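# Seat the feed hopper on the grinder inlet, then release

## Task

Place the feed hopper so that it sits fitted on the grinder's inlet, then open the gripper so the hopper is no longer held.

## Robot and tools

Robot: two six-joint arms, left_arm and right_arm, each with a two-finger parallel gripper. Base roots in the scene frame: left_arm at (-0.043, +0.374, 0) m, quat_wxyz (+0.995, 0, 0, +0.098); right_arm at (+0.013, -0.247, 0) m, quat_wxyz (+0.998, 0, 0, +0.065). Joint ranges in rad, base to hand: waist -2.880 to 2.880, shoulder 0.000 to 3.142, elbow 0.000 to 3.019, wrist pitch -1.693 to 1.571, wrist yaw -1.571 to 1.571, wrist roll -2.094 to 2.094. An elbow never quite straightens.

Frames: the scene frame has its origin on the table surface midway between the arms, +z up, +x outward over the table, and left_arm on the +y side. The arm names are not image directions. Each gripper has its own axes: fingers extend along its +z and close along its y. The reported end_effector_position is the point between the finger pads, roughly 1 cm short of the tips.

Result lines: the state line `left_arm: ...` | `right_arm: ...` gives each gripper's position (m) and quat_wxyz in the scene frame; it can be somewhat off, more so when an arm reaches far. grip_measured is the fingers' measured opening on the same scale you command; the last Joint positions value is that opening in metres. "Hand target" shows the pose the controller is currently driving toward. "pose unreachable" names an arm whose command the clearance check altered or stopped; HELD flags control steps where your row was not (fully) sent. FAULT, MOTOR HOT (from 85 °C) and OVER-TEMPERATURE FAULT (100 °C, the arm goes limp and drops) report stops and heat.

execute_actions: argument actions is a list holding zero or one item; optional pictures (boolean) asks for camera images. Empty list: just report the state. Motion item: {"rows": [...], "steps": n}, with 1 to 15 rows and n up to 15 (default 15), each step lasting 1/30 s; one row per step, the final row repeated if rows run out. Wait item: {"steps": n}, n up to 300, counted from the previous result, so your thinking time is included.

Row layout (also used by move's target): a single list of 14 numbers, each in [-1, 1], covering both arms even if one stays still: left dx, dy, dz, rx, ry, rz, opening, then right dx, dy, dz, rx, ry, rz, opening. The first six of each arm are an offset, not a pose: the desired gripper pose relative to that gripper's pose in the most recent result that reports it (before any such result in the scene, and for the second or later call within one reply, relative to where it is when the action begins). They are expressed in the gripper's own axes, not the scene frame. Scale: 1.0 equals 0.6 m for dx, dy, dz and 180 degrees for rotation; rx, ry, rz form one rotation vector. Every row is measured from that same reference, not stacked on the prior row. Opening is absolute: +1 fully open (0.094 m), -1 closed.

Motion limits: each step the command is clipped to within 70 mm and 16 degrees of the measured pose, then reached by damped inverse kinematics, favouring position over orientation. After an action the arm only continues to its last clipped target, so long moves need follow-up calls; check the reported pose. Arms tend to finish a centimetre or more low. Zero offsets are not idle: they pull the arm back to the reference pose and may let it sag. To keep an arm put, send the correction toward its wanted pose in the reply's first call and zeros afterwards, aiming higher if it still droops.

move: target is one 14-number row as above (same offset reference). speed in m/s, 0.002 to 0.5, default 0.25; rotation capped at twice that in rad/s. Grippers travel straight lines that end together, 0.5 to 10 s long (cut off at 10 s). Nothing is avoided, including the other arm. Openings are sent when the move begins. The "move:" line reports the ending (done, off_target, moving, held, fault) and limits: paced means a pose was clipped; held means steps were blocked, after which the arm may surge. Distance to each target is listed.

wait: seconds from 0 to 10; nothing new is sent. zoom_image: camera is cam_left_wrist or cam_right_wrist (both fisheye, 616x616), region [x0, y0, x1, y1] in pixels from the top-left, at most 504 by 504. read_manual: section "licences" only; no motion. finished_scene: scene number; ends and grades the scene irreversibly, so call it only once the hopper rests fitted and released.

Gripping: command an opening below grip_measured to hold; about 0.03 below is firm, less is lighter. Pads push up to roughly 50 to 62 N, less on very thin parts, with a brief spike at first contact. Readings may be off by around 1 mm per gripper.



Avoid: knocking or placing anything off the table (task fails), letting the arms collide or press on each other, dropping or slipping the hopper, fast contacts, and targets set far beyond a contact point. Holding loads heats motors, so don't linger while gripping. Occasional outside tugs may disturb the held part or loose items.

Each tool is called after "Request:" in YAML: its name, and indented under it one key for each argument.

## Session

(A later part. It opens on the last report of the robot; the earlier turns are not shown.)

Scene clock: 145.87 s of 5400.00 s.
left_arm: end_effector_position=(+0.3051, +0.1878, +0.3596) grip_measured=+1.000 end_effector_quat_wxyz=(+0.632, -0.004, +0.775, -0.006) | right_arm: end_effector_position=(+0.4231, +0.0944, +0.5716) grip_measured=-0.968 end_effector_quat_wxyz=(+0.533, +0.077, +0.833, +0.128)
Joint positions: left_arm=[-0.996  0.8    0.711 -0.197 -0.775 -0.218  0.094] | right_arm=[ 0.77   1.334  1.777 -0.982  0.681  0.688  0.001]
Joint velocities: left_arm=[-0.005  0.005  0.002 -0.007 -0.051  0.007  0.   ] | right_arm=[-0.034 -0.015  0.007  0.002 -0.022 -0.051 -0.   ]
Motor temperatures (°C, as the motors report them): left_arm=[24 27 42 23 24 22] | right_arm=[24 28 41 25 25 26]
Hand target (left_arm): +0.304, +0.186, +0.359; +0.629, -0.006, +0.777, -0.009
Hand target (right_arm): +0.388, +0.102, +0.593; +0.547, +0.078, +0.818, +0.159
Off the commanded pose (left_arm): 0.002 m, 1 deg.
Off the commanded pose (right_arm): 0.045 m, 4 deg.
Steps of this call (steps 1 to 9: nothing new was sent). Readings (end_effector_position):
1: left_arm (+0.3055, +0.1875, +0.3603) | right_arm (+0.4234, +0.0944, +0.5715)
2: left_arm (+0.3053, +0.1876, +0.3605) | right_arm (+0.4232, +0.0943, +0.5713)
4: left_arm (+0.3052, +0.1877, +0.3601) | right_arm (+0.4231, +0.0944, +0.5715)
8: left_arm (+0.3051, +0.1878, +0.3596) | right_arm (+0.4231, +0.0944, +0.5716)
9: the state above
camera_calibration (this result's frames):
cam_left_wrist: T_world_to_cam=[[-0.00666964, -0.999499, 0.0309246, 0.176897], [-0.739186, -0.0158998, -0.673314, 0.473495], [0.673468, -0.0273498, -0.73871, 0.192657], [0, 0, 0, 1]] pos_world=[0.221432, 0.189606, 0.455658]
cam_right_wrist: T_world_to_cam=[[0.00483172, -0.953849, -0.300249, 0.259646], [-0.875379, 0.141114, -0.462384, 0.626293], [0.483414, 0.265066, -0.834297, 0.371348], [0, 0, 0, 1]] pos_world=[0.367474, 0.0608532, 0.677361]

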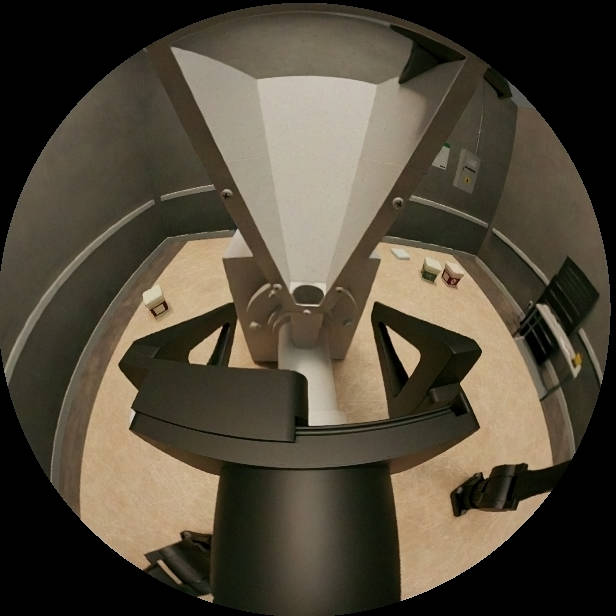

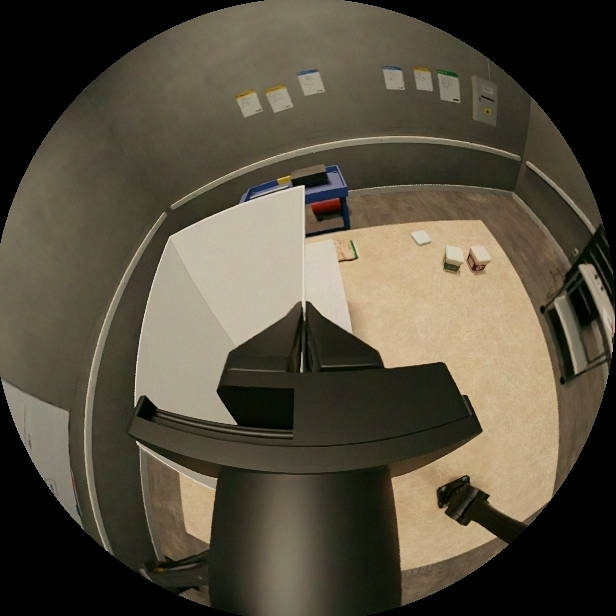

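Request:
execute_actions:
  actions:
    - {"rows":[[0,0,0,0,0,0,1,0.001,0.022,-0.063,-0.016,-0.012,0.008,-1],[0,0,0,0,0,0,1,0.004,0.021,-0.061,-0.016,-0.012,0.008,-1],[0,0,0,0,0,0,1,0.007,0.02,-0.059,-0.016,-0.012,0.008,-1],[0,0,0,0,0,0,1,0.01,0.019,-0.057,-0.016,-0.012,0.008,-1],[0,0,0,0,0,0,1,0.013,0.018,-0.055,-0.016,-0.012,0.008,-1],[0,0,0,0,0,0,1,0.016,0.017,-0.053,-0.016,-0.012,0.008,-1],[0,0,0,0,0,0,1,0.019,0.016,-0.05,-0.016,-0.012,0.008,-1],[0,0,0,0,0,0,1,0.022,0.015,-0.048,-0.016,-0.012,0.008,-1],[0,0,0,0,0,0,1,0.025,0.013,-0.046,-0.016,-0.012,0.008,-1],[0,0,0,0,0,0,1,0.028,0.012,-0.044,-0.016,-0.012,0.008,-1],[0,0,0,0,0,0,1,0.031,0.011,-0.042,-0.016,-0.012,0.008,-1],[0,0,0,0,0,0,1,0.034,0.01,-0.04,-0.016,-0.012,0.008,-1],[0,0,0,0,0,0,1,0.036,0.009,-0.038,-0.016,-0.012,0.008,-1]],"steps":15}

Request:
zoom_image:
  camera: "cam_left_wrist"
  region: [240,250,370,370]

Scene clock: 147.97 s of 5400.00 s.
left_arm: end_effector_position=(+0.3051, +0.1878, +0.3596) grip_measured=+1.000 end_effector_quat_wxyz=(+0.632, -0.004, +0.775, -0.006) | right_arm: end_effector_position=(+0.4167, +0.0887, +0.5687) grip_measured=-0.968 end_effector_quat_wxyz=(+0.543, +0.083, +0.822, +0.147)
Joint positions: left_arm=[-0.996  0.8    0.711 -0.197 -0.775 -0.219  0.094] | right_arm=[ 0.772  1.285  1.698 -0.903  0.677  0.687  0.001]
Joint velocities: left_arm=[0.005 0.005 0.007 0.002 0.022 0.037 0.   ] | right_arm=[ 0.015 -0.044 -0.076  0.061 -0.037 -0.007 -0.001]
Motor temperatures (°C, as the motors report them): left_arm=[24 27 42 22 24 22] | right_arm=[24 28 41 25 26 26]
Hand target (left_arm): +0.305, +0.188, +0.360; +0.632, -0.004, +0.775, -0.006
Hand target (right_arm): +0.395, +0.101, +0.563; +0.547, +0.076, +0.819, +0.154
Off the commanded pose (left_arm): 0.000 m, 0 deg.
Off the commanded pose (right_arm): 0.028 m, 1 deg.
Steps of this call (steps 1 to 48: nothing new was sent; steps 49 to 63: all 15 steps of this action). Readings (end_effector_position):
49: left_arm (+0.3051, +0.1878, +0.3596) | right_arm (+0.4232, +0.0945, +0.5711)
50: left_arm (+0.3051, +0.1878, +0.3596) | right_arm (+0.4231, +0.0944, +0.5709)
52: left_arm (+0.3051, +0.1878, +0.3596) | right_arm (+0.4226, +0.0939, +0.5708)
56: left_arm (+0.3051, +0.1878, +0.3596) | right_arm (+0.4205, +0.0917, +0.5696)
63: the state above
camera_calibration (this result's frames):
cam_left_wrist: T_world_to_cam=[[-0.00651541, -0.999477, 0.0316714, 0.176577], [-0.739186, -0.0165169, -0.673299, 0.473606], [0.67347, -0.0277979, -0.738692, 0.192734], [0, 0, 0, 1]] pos_world=[0.221432, 0.189665, 0.455657]
cam_right_wrist: T_world_to_cam=[[0.0197562, -0.941154, -0.3374, 0.267136], [-0.862059, 0.154899, -0.482556, 0.624823], [0.506422, 0.300392, -0.80827, 0.34605], [0, 0, 0, 1]] pos_world=[0.358109, 0.050681, 0.671346]

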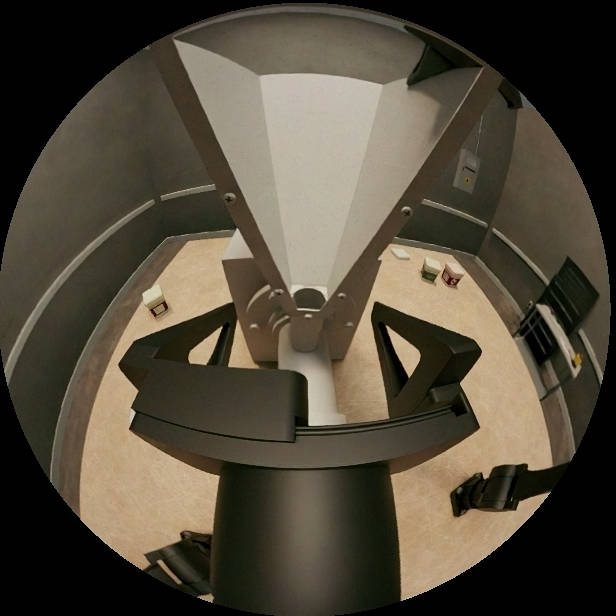

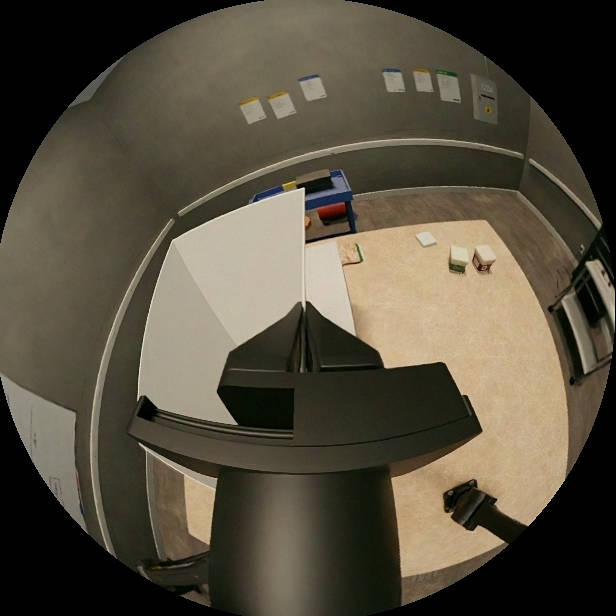

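Region (240, 250, 370, 370) of cam_left_wrist's 616x616 image, scaled by 3.877, with more detail than that image has; it fills the top 465 rows of this view, and the rest is white.

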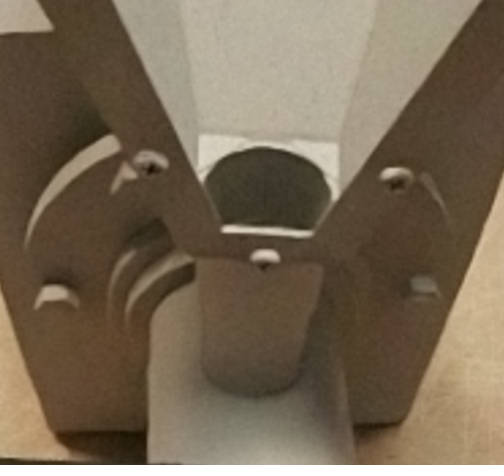

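Request:
execute_actions:
  actions:
    - {"rows":[[0,0,0,0,0,0,1,0.028,0.019,-0.024,0,0,0,-1],[0,0,0,0,0,0,1,0.028,0.022,-0.021,0,0,0,-1],[0,0,0,0,0,0,1,0.027,0.025,-0.018,0,0,0,-1],[0,0,0,0,0,0,1,0.026,0.028,-0.015,0,0,0,-1],[0,0,0,0,0,0,1,0.025,0.03,-0.012,0,0,0,-1],[0,0,0,0,0,0,1,0.025,0.032,-0.009,0,0,0,-1],[0,0,0,0,0,0,1,0.024,0.034,-0.006,0,0,0,-1],[0,0,0,0,0,0,1,0.023,0.036,-0.003,0,0,0,-1],[0,0,0,0,0,0,1,0.023,0.038,0,0,0,0,-1],[0,0,0,0,0,0,1,0.022,0.04,0.003,0,0,0,-1],[0,0,0,0,0,0,1,0.021,0.042,0.006,0,0,0,-1],[0,0,0,0,0,0,1,0.02,0.044,0.01,0,0,0,-1],[0,0,0,0,0,0,1,0.019,0.046,0.015,0,0,0,-1]],"steps":15}

Request:
wait:
  seconds: 0.3

Request:
zoom_image:
  camera: "cam_left_wrist"
  region: [240,250,370,370]

Scene clock: 150.37 s of 5400.00 s.
left_arm: end_effector_position=(+0.3051, +0.1878, +0.3596) grip_measured=+1.000 end_effector_quat_wxyz=(+0.632, -0.004, +0.775, -0.006) | right_arm: end_effector_position=(+0.4271, +0.0926, +0.5729) grip_measured=-0.968 end_effector_quat_wxyz=(+0.549, +0.087, +0.819, +0.141)
Joint positions: left_arm=[-0.996  0.8    0.711 -0.197 -0.775 -0.219  0.094] | right_arm=[ 0.764  1.315  1.732 -0.9    0.689  0.678  0.001]
Joint velocities: left_arm=[-0.005 -0.015 -0.012  0.002 -0.037 -0.051  0.   ] | right_arm=[-0.093  0.103  0.085 -0.022 -0.051 -0.095  0.   ]
Motor temperatures (°C, as the motors report them): left_arm=[24 27 42 22 24 22] | right_arm=[24 28 40 25 26 25]
Hand target (left_arm): +0.305, +0.188, +0.360; +0.632, -0.004, +0.775, -0.006
Hand target (right_arm): +0.419, +0.118, +0.564; +0.544, +0.083, +0.822, +0.147
Off the commanded pose (left_arm): 0.000 m, 0 deg.
Off the commanded pose (right_arm): 0.029 m, 1 deg.
Steps of this call (steps 1 to 57: nothing new was sent; steps 58 to 72: all 15 steps of this action). Readings (end_effector_position):
58: left_arm (+0.3051, +0.1878, +0.3596) | right_arm (+0.4158, +0.0888, +0.5684)
59: left_arm (+0.3051, +0.1878, +0.3596) | right_arm (+0.4158, +0.0888, +0.5684)
61: left_arm (+0.3051, +0.1878, +0.3596) | right_arm (+0.4160, +0.0891, +0.5680)
65: left_arm (+0.3051, +0.1878, +0.3596) | right_arm (+0.4175, +0.0904, +0.5692)
72: the state above
camera_calibration (this result's frames):
cam_left_wrist: T_world_to_cam=[[-0.00651541, -0.999477, 0.0316714, 0.176577], [-0.739186, -0.0165169, -0.673299, 0.473606], [0.67347, -0.0277979, -0.738692, 0.192734], [0, 0, 0, 1]] pos_world=[0.221432, 0.189665, 0.455657]
cam_right_wrist: T_world_to_cam=[[0.00878797, -0.943545, -0.331128, 0.273394], [-0.854809, 0.164737, -0.492101, 0.636764], [0.518868, 0.287376, -0.805103, 0.337085], [0, 0, 0, 1]] pos_world=[0.367006, 0.0561914, 0.675269]

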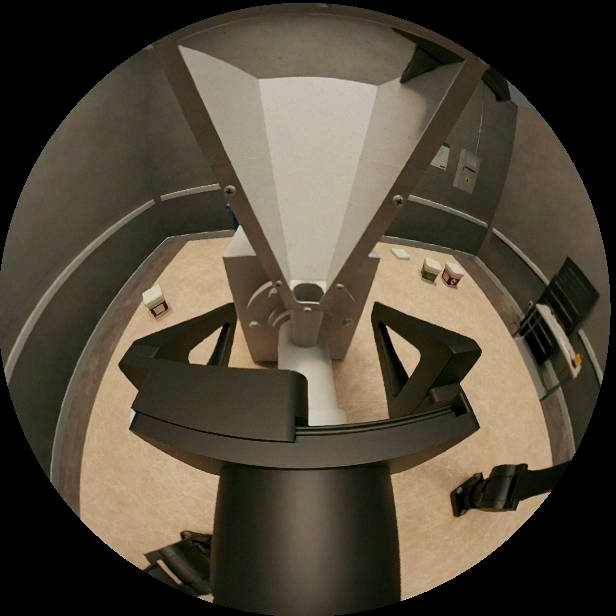

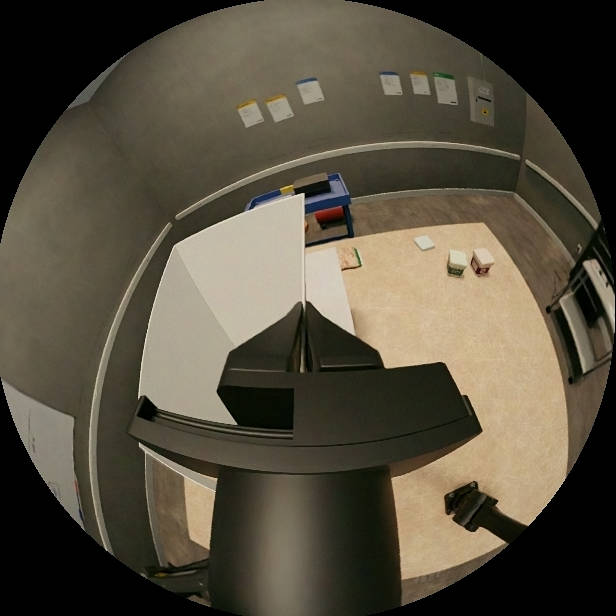

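Scene clock: 150.67 s of 5400.00 s.
left_arm: end_effector_position=(+0.3051, +0.1878, +0.3596) grip_measured=+1.000 end_effector_quat_wxyz=(+0.632, -0.004, +0.775, -0.006) | right_arm: end_effector_position=(+0.4279, +0.0929, +0.5731) grip_measured=-0.968 end_effector_quat_wxyz=(+0.549, +0.087, +0.819, +0.141)
Joint positions: left_arm=[-0.996  0.8    0.711 -0.197 -0.775 -0.219  0.094] | right_arm=[ 0.762  1.317  1.735 -0.9    0.688  0.677  0.001]
Joint velocities: left_arm=[ 0.005  0.005  0.012 -0.002 -0.022 -0.037  0.   ] | right_arm=[-0.005 -0.005  0.002  0.007  0.007 -0.007 -0.001]
Motor temperatures (°C, as the motors report them): left_arm=[24 27 42 22 24 22] | right_arm=[24 28 40 25 26 25]
Hand target (left_arm): +0.305, +0.188, +0.360; +0.632, -0.004, +0.775, -0.006
Hand target (right_arm): +0.419, +0.119, +0.564; +0.544, +0.083, +0.822, +0.147
Off the commanded pose (left_arm): 0.000 m, 0 deg.
Off the commanded pose (right_arm): 0.029 m, 1 deg.
Steps of this call (steps 1 to 9: nothing new was sent). Readings (end_effector_position):
1: left_arm (+0.3051, +0.1878, +0.3596) | right_arm (+0.4279, +0.0930, +0.5729)
2: left_arm (+0.3051, +0.1878, +0.3596) | right_arm (+0.4279, +0.0929, +0.5729)
4: left_arm (+0.3051, +0.1878, +0.3596) | right_arm (+0.4279, +0.0929, +0.5731)
8: left_arm (+0.3051, +0.1878, +0.3596) | right_arm (+0.4279, +0.0929, +0.5731)
9: the state above
camera_calibration (this result's frames):
cam_left_wrist: T_world_to_cam=[[-0.00651541, -0.999477, 0.0316714, 0.176577], [-0.739186, -0.0165169, -0.673299, 0.473606], [0.67347, -0.0277979, -0.738692, 0.192734], [0, 0, 0, 1]] pos_world=[0.221432, 0.189665, 0.455657]
cam_right_wrist: T_world_to_cam=[[0.00889912, -0.943568, -0.331058, 0.273614], [-0.854868, 0.164578, -0.492052, 0.637503], [0.51877, 0.28739, -0.805162, 0.33684], [0, 0, 0, 1]] pos_world=[0.367804, 0.0564504, 0.675478]

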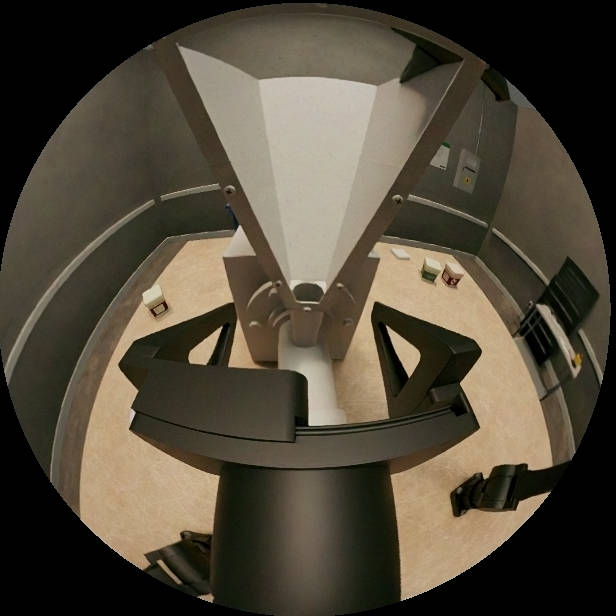

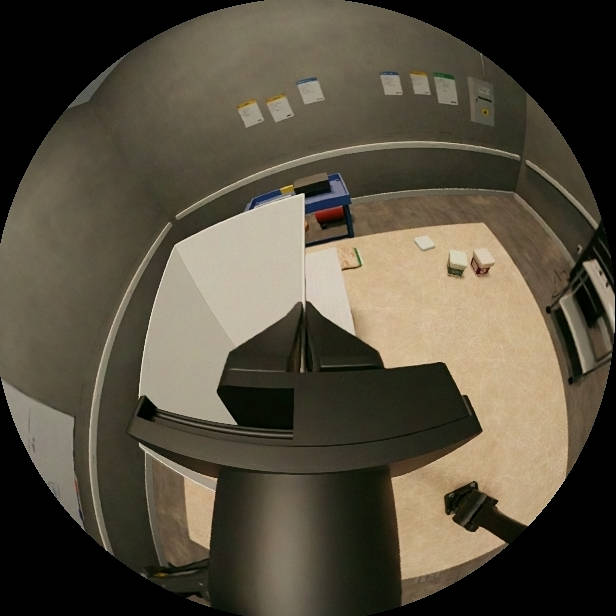

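Region (240, 250, 370, 370) of cam_left_wrist's 616x616 image, scaled by 3.877, with more detail than that image has; it fills the top 465 rows of this view, and the rest is white.

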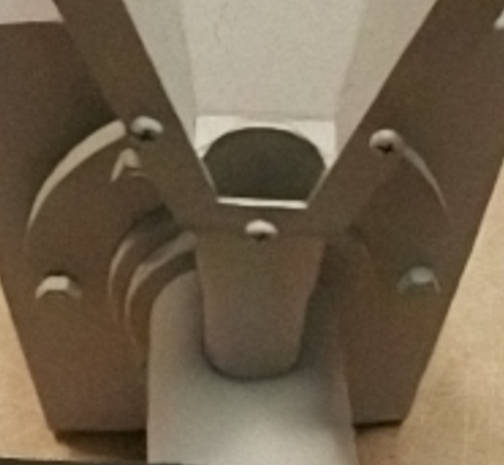

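Request:
execute_actions:
  actions:
    - {"rows":[[0,0,0,0,0,0,1,0.01,0.03,0,0,0,0,-1],[0,0,0,0,0,0,1,0,0.02,-0.005,0,0,0,-1],[0,0,0,0,0,0,1,-0.01,0.012,-0.008,0,0,0,-1],[0,0,0,0,0,0,1,-0.015,0.008,-0.01,0,0,0,-1],[0,0,0,0,0,0,1,-0.015,0.008,-0.01,0,0,0,-1],[0,0,0,0,0,0,1,-0.015,0.008,-0.01,0,0,0,-0.95],[0,0,0,0,0,0,1,-0.015,0.008,-0.01,0,0,0,-0.9],[0,0,0,0,0,0,1,-0.015,0.008,-0.01,0,0,0,-0.8]],"steps":15}

Request:
wait:
  seconds: 0.3

Request:
zoom_image:
  camera: "cam_left_wrist"
  region: [240,250,370,370]

Scene clock: 153.23 s of 5400.00 s.
left_arm: end_effector_position=(+0.3051, +0.1878, +0.3596) grip_measured=+1.000 end_effector_quat_wxyz=(+0.632, -0.004, +0.775, -0.006) | right_arm: end_effector_position=(+0.4282, +0.0901, +0.5740) grip_measured=-0.803 end_effector_quat_wxyz=(+0.548, +0.086, +0.821, +0.135)
Joint positions: left_arm=[-0.996  0.8    0.711 -0.197 -0.775 -0.219  0.094] | right_arm=[ 0.76   1.318  1.741 -0.913  0.692  0.673  0.009]
Joint velocities: left_arm=[-0.015 -0.015 -0.007  0.002  0.037  0.007  0.   ] | right_arm=[-0.005 -0.005  0.032  0.017  0.007 -0.022 -0.   ]
Motor temperatures (°C, as the motors report them): left_arm=[24 27 41 22 24 22] | right_arm=[24 28 40 25 26 25]
Hand target (left_arm): +0.305, +0.188, +0.360; +0.632, -0.004, +0.775, -0.006
Hand target (right_arm): +0.426, +0.094, +0.585; +0.549, +0.087, +0.819, +0.141
Off the commanded pose (left_arm): 0.000 m, 0 deg.
Off the commanded pose (right_arm): 0.012 m, 1 deg.
Steps of this call (steps 1 to 62: nothing new was sent; steps 63 to 77: all 15 steps of this action). Readings (end_effector_position):
63: left_arm (+0.3051, +0.1878, +0.3596) | right_arm (+0.4279, +0.0929, +0.5736)
64: left_arm (+0.3051, +0.1878, +0.3596) | right_arm (+0.4278, +0.0927, +0.5737)
66: left_arm (+0.3051, +0.1878, +0.3596) | right_arm (+0.4281, +0.0916, +0.5736)
70: left_arm (+0.3051, +0.1878, +0.3596) | right_arm (+0.4282, +0.0904, +0.5745)
77: the state above
camera_calibration (this result's frames):
cam_left_wrist: T_world_to_cam=[[-0.00651541, -0.999477, 0.0316714, 0.176577], [-0.739186, -0.0165169, -0.673299, 0.473606], [0.67347, -0.0277979, -0.738692, 0.192734], [0, 0, 0, 1]] pos_world=[0.221432, 0.189665, 0.455657]
cam_right_wrist: T_world_to_cam=[[0.00340805, -0.947196, -0.320636, 0.267931], [-0.855408, 0.163312, -0.491535, 0.638634], [0.517944, 0.27595, -0.809683, 0.342178], [0, 0, 0, 1]] pos_world=[0.368151, 0.055063, 0.676874]

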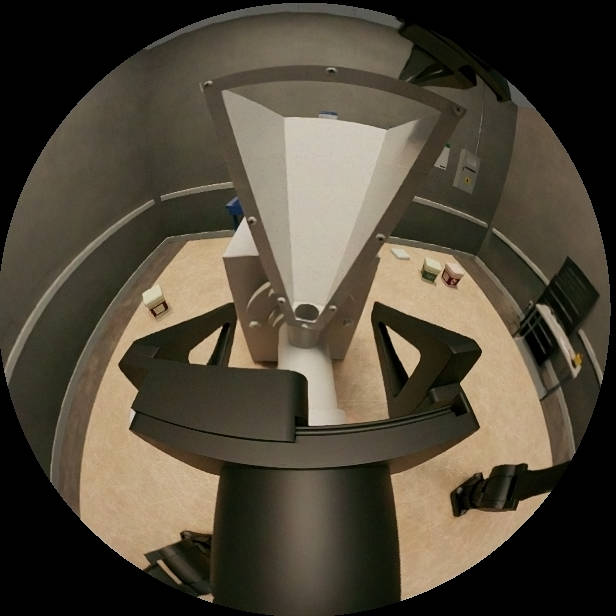

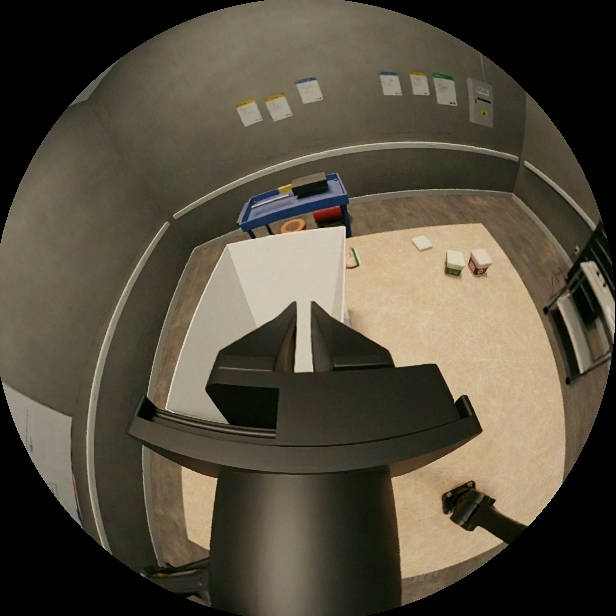

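Scene clock: 153.53 s of 5400.00 s.
left_arm: end_effector_position=(+0.3051, +0.1878, +0.3596) grip_measured=+1.000 end_effector_quat_wxyz=(+0.632, -0.004, +0.775, -0.006) | right_arm: end_effector_position=(+0.4282, +0.0901, +0.5740) grip_measured=-0.803 end_effector_quat_wxyz=(+0.548, +0.086, +0.821, +0.135)
Joint positions: left_arm=[-0.996  0.8    0.711 -0.197 -0.775 -0.219  0.094] | right_arm=[ 0.76   1.318  1.741 -0.913  0.692  0.673  0.009]
Joint velocities: left_arm=[-0.005 -0.005 -0.017 -0.007  0.007  0.007  0.   ] | right_arm=[-0.024 -0.005  0.002 -0.007 -0.051 -0.081  0.   ]
Motor temperatures (°C, as the motors report them): left_arm=[24 27 41 22 24 22] | right_arm=[24 28 40 25 26 25]
Hand target (left_arm): +0.305, +0.188, +0.360; +0.632, -0.004, +0.775, -0.006
Hand target (right_arm): +0.426, +0.094, +0.585; +0.549, +0.087, +0.819, +0.141
Off the commanded pose (left_arm): 0.000 m, 0 deg.
Off the commanded pose (right_arm): 0.012 m, 1 deg.
Steps of this call (steps 1 to 9: nothing new was sent). Readings (end_effector_position):
1: left_arm (+0.3051, +0.1878, +0.3596) | right_arm (+0.4282, +0.0901, +0.5740)
2: left_arm (+0.3051, +0.1878, +0.3596) | right_arm (+0.4282, +0.0901, +0.5740)
4: left_arm (+0.3051, +0.1878, +0.3596) | right_arm (+0.4282, +0.0901, +0.5740)
8: left_arm (+0.3051, +0.1878, +0.3596) | right_arm (+0.4282, +0.0901, +0.5740)
9: the state above
camera_calibration (this result's frames):
cam_left_wrist: T_world_to_cam=[[-0.00651541, -0.999477, 0.0316714, 0.176577], [-0.739186, -0.0165169, -0.673299, 0.473606], [0.67347, -0.0277979, -0.738692, 0.192734], [0, 0, 0, 1]] pos_world=[0.221432, 0.189665, 0.455657]
cam_right_wrist: T_world_to_cam=[[0.00340805, -0.947196, -0.320636, 0.267931], [-0.855408, 0.163312, -0.491535, 0.638634], [0.517944, 0.27595, -0.809683, 0.342178], [0, 0, 0, 1]] pos_world=[0.368151, 0.055063, 0.676874]

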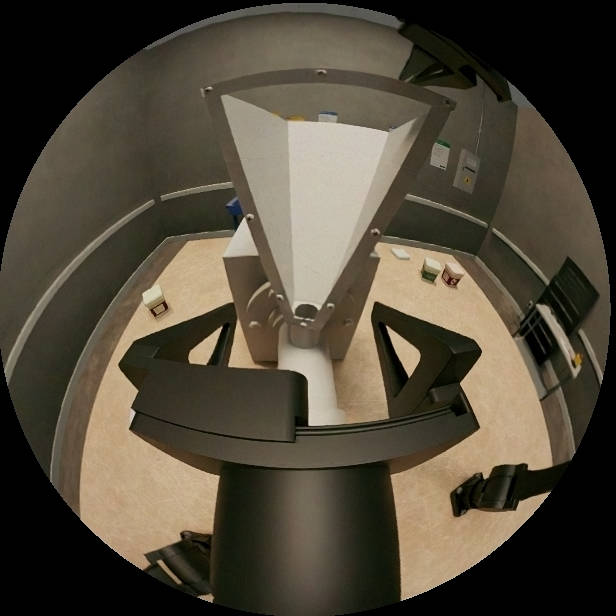

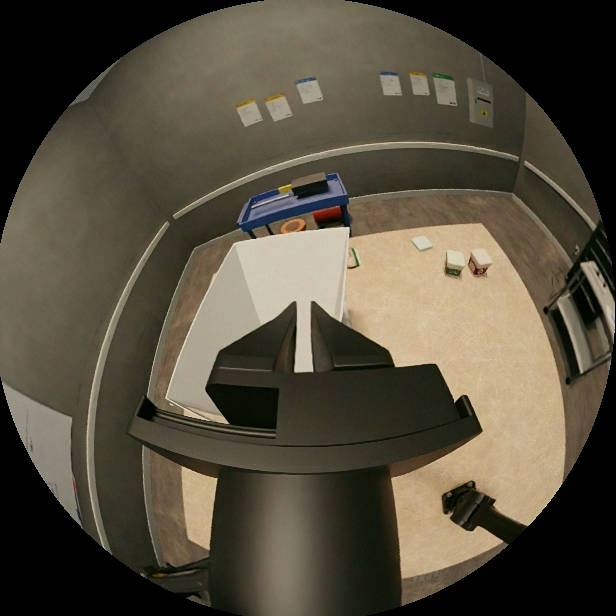

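Region (240, 250, 370, 370) of cam_left_wrist's 616x616 image, scaled by 3.877, with more detail than that image has; it fills the top 465 rows of this view, and the rest is white.

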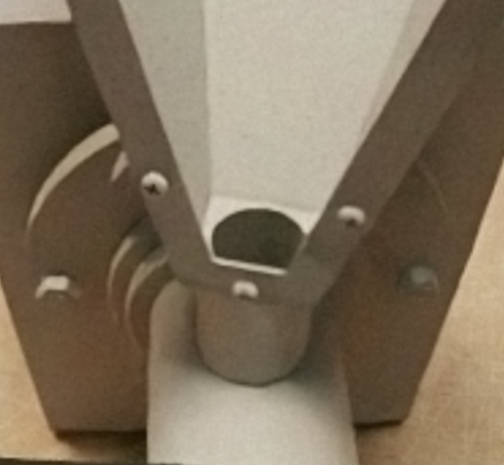

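Request:
wait:
  seconds: 0.5

Request:
zoom_image:
  camera: "cam_left_wrist"
  region: [270,290,340,360]

Scene clock: 154.47 s of 5400.00 s.
left_arm: end_effector_position=(+0.3051, +0.1878, +0.3596) grip_measured=+1.000 end_effector_quat_wxyz=(+0.632, -0.004, +0.775, -0.006) | right_arm: end_effector_position=(+0.4282, +0.0901, +0.5740) grip_measured=-0.803 end_effector_quat_wxyz=(+0.548, +0.086, +0.821, +0.135)
Joint positions: left_arm=[-0.996  0.8    0.711 -0.197 -0.775 -0.219  0.094] | right_arm=[ 0.76   1.318  1.741 -0.913  0.692  0.673  0.009]
Joint velocities: left_arm=[-0.015  0.005  0.007 -0.012 -0.007 -0.081  0.   ] | right_arm=[-0.005  0.015  0.002 -0.012 -0.037 -0.037 -0.001]
Motor temperatures (°C, as the motors report them): left_arm=[24 27 41 22 24 22] | right_arm=[24 28 41 25 26 25]
Hand target (left_arm): +0.305, +0.188, +0.360; +0.632, -0.004, +0.775, -0.006
Hand target (right_arm): +0.426, +0.094, +0.585; +0.549, +0.087, +0.819, +0.141
Off the commanded pose (left_arm): 0.000 m, 0 deg.
Off the commanded pose (right_arm): 0.012 m, 1 deg.
Steps of this call (steps 1 to 28: nothing new was sent). Readings (end_effector_position):
1: left_arm (+0.3051, +0.1878, +0.3596) | right_arm (+0.4282, +0.0901, +0.5740)
2: left_arm (+0.3051, +0.1878, +0.3596) | right_arm (+0.4282, +0.0901, +0.5740)
4: left_arm (+0.3051, +0.1878, +0.3596) | right_arm (+0.4282, +0.0901, +0.5740)
8: left_arm (+0.3051, +0.1878, +0.3596) | right_arm (+0.4282, +0.0901, +0.5740)
28: the state above
camera_calibration (this result's frames):
cam_left_wrist: T_world_to_cam=[[-0.00651541, -0.999477, 0.0316714, 0.176577], [-0.739186, -0.0165169, -0.673299, 0.473606], [0.67347, -0.0277979, -0.738692, 0.192734], [0, 0, 0, 1]] pos_world=[0.221432, 0.189665, 0.455657]
cam_right_wrist: T_world_to_cam=[[0.00340805, -0.947196, -0.320636, 0.267931], [-0.855408, 0.163312, -0.491535, 0.638634], [0.517944, 0.27595, -0.809683, 0.342178], [0, 0, 0, 1]] pos_world=[0.368151, 0.055063, 0.676874]

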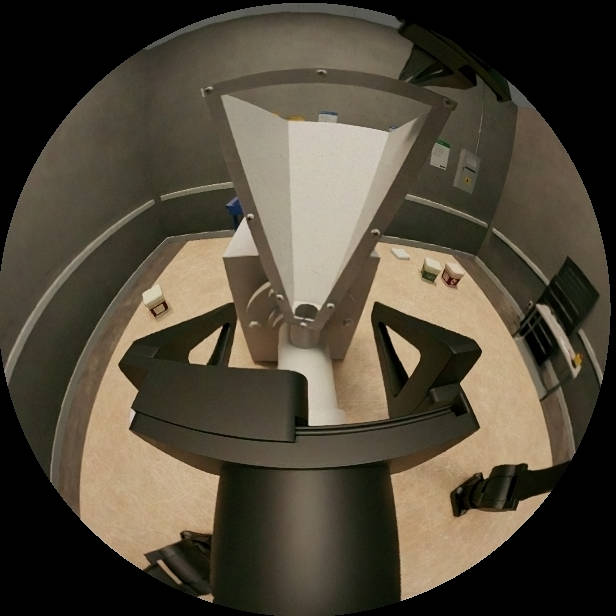

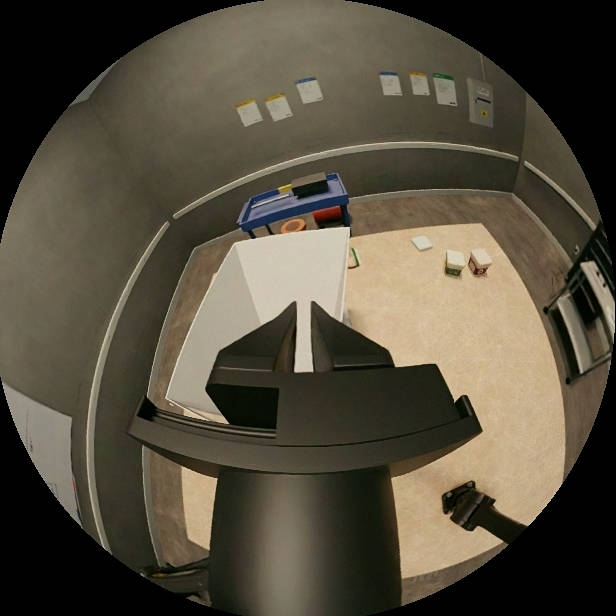

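Region (270, 290, 340, 360) of cam_left_wrist's 616x616 image, scaled by 7.200, with more detail than that image has.

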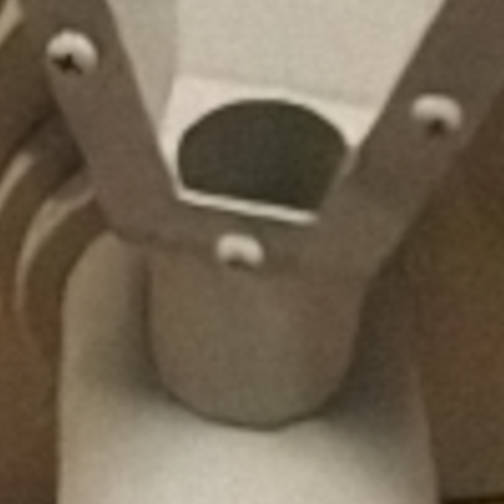

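Seated on the pipe.

Request:
finished_scene:
  scene: 2

The scene is finished: the task was done.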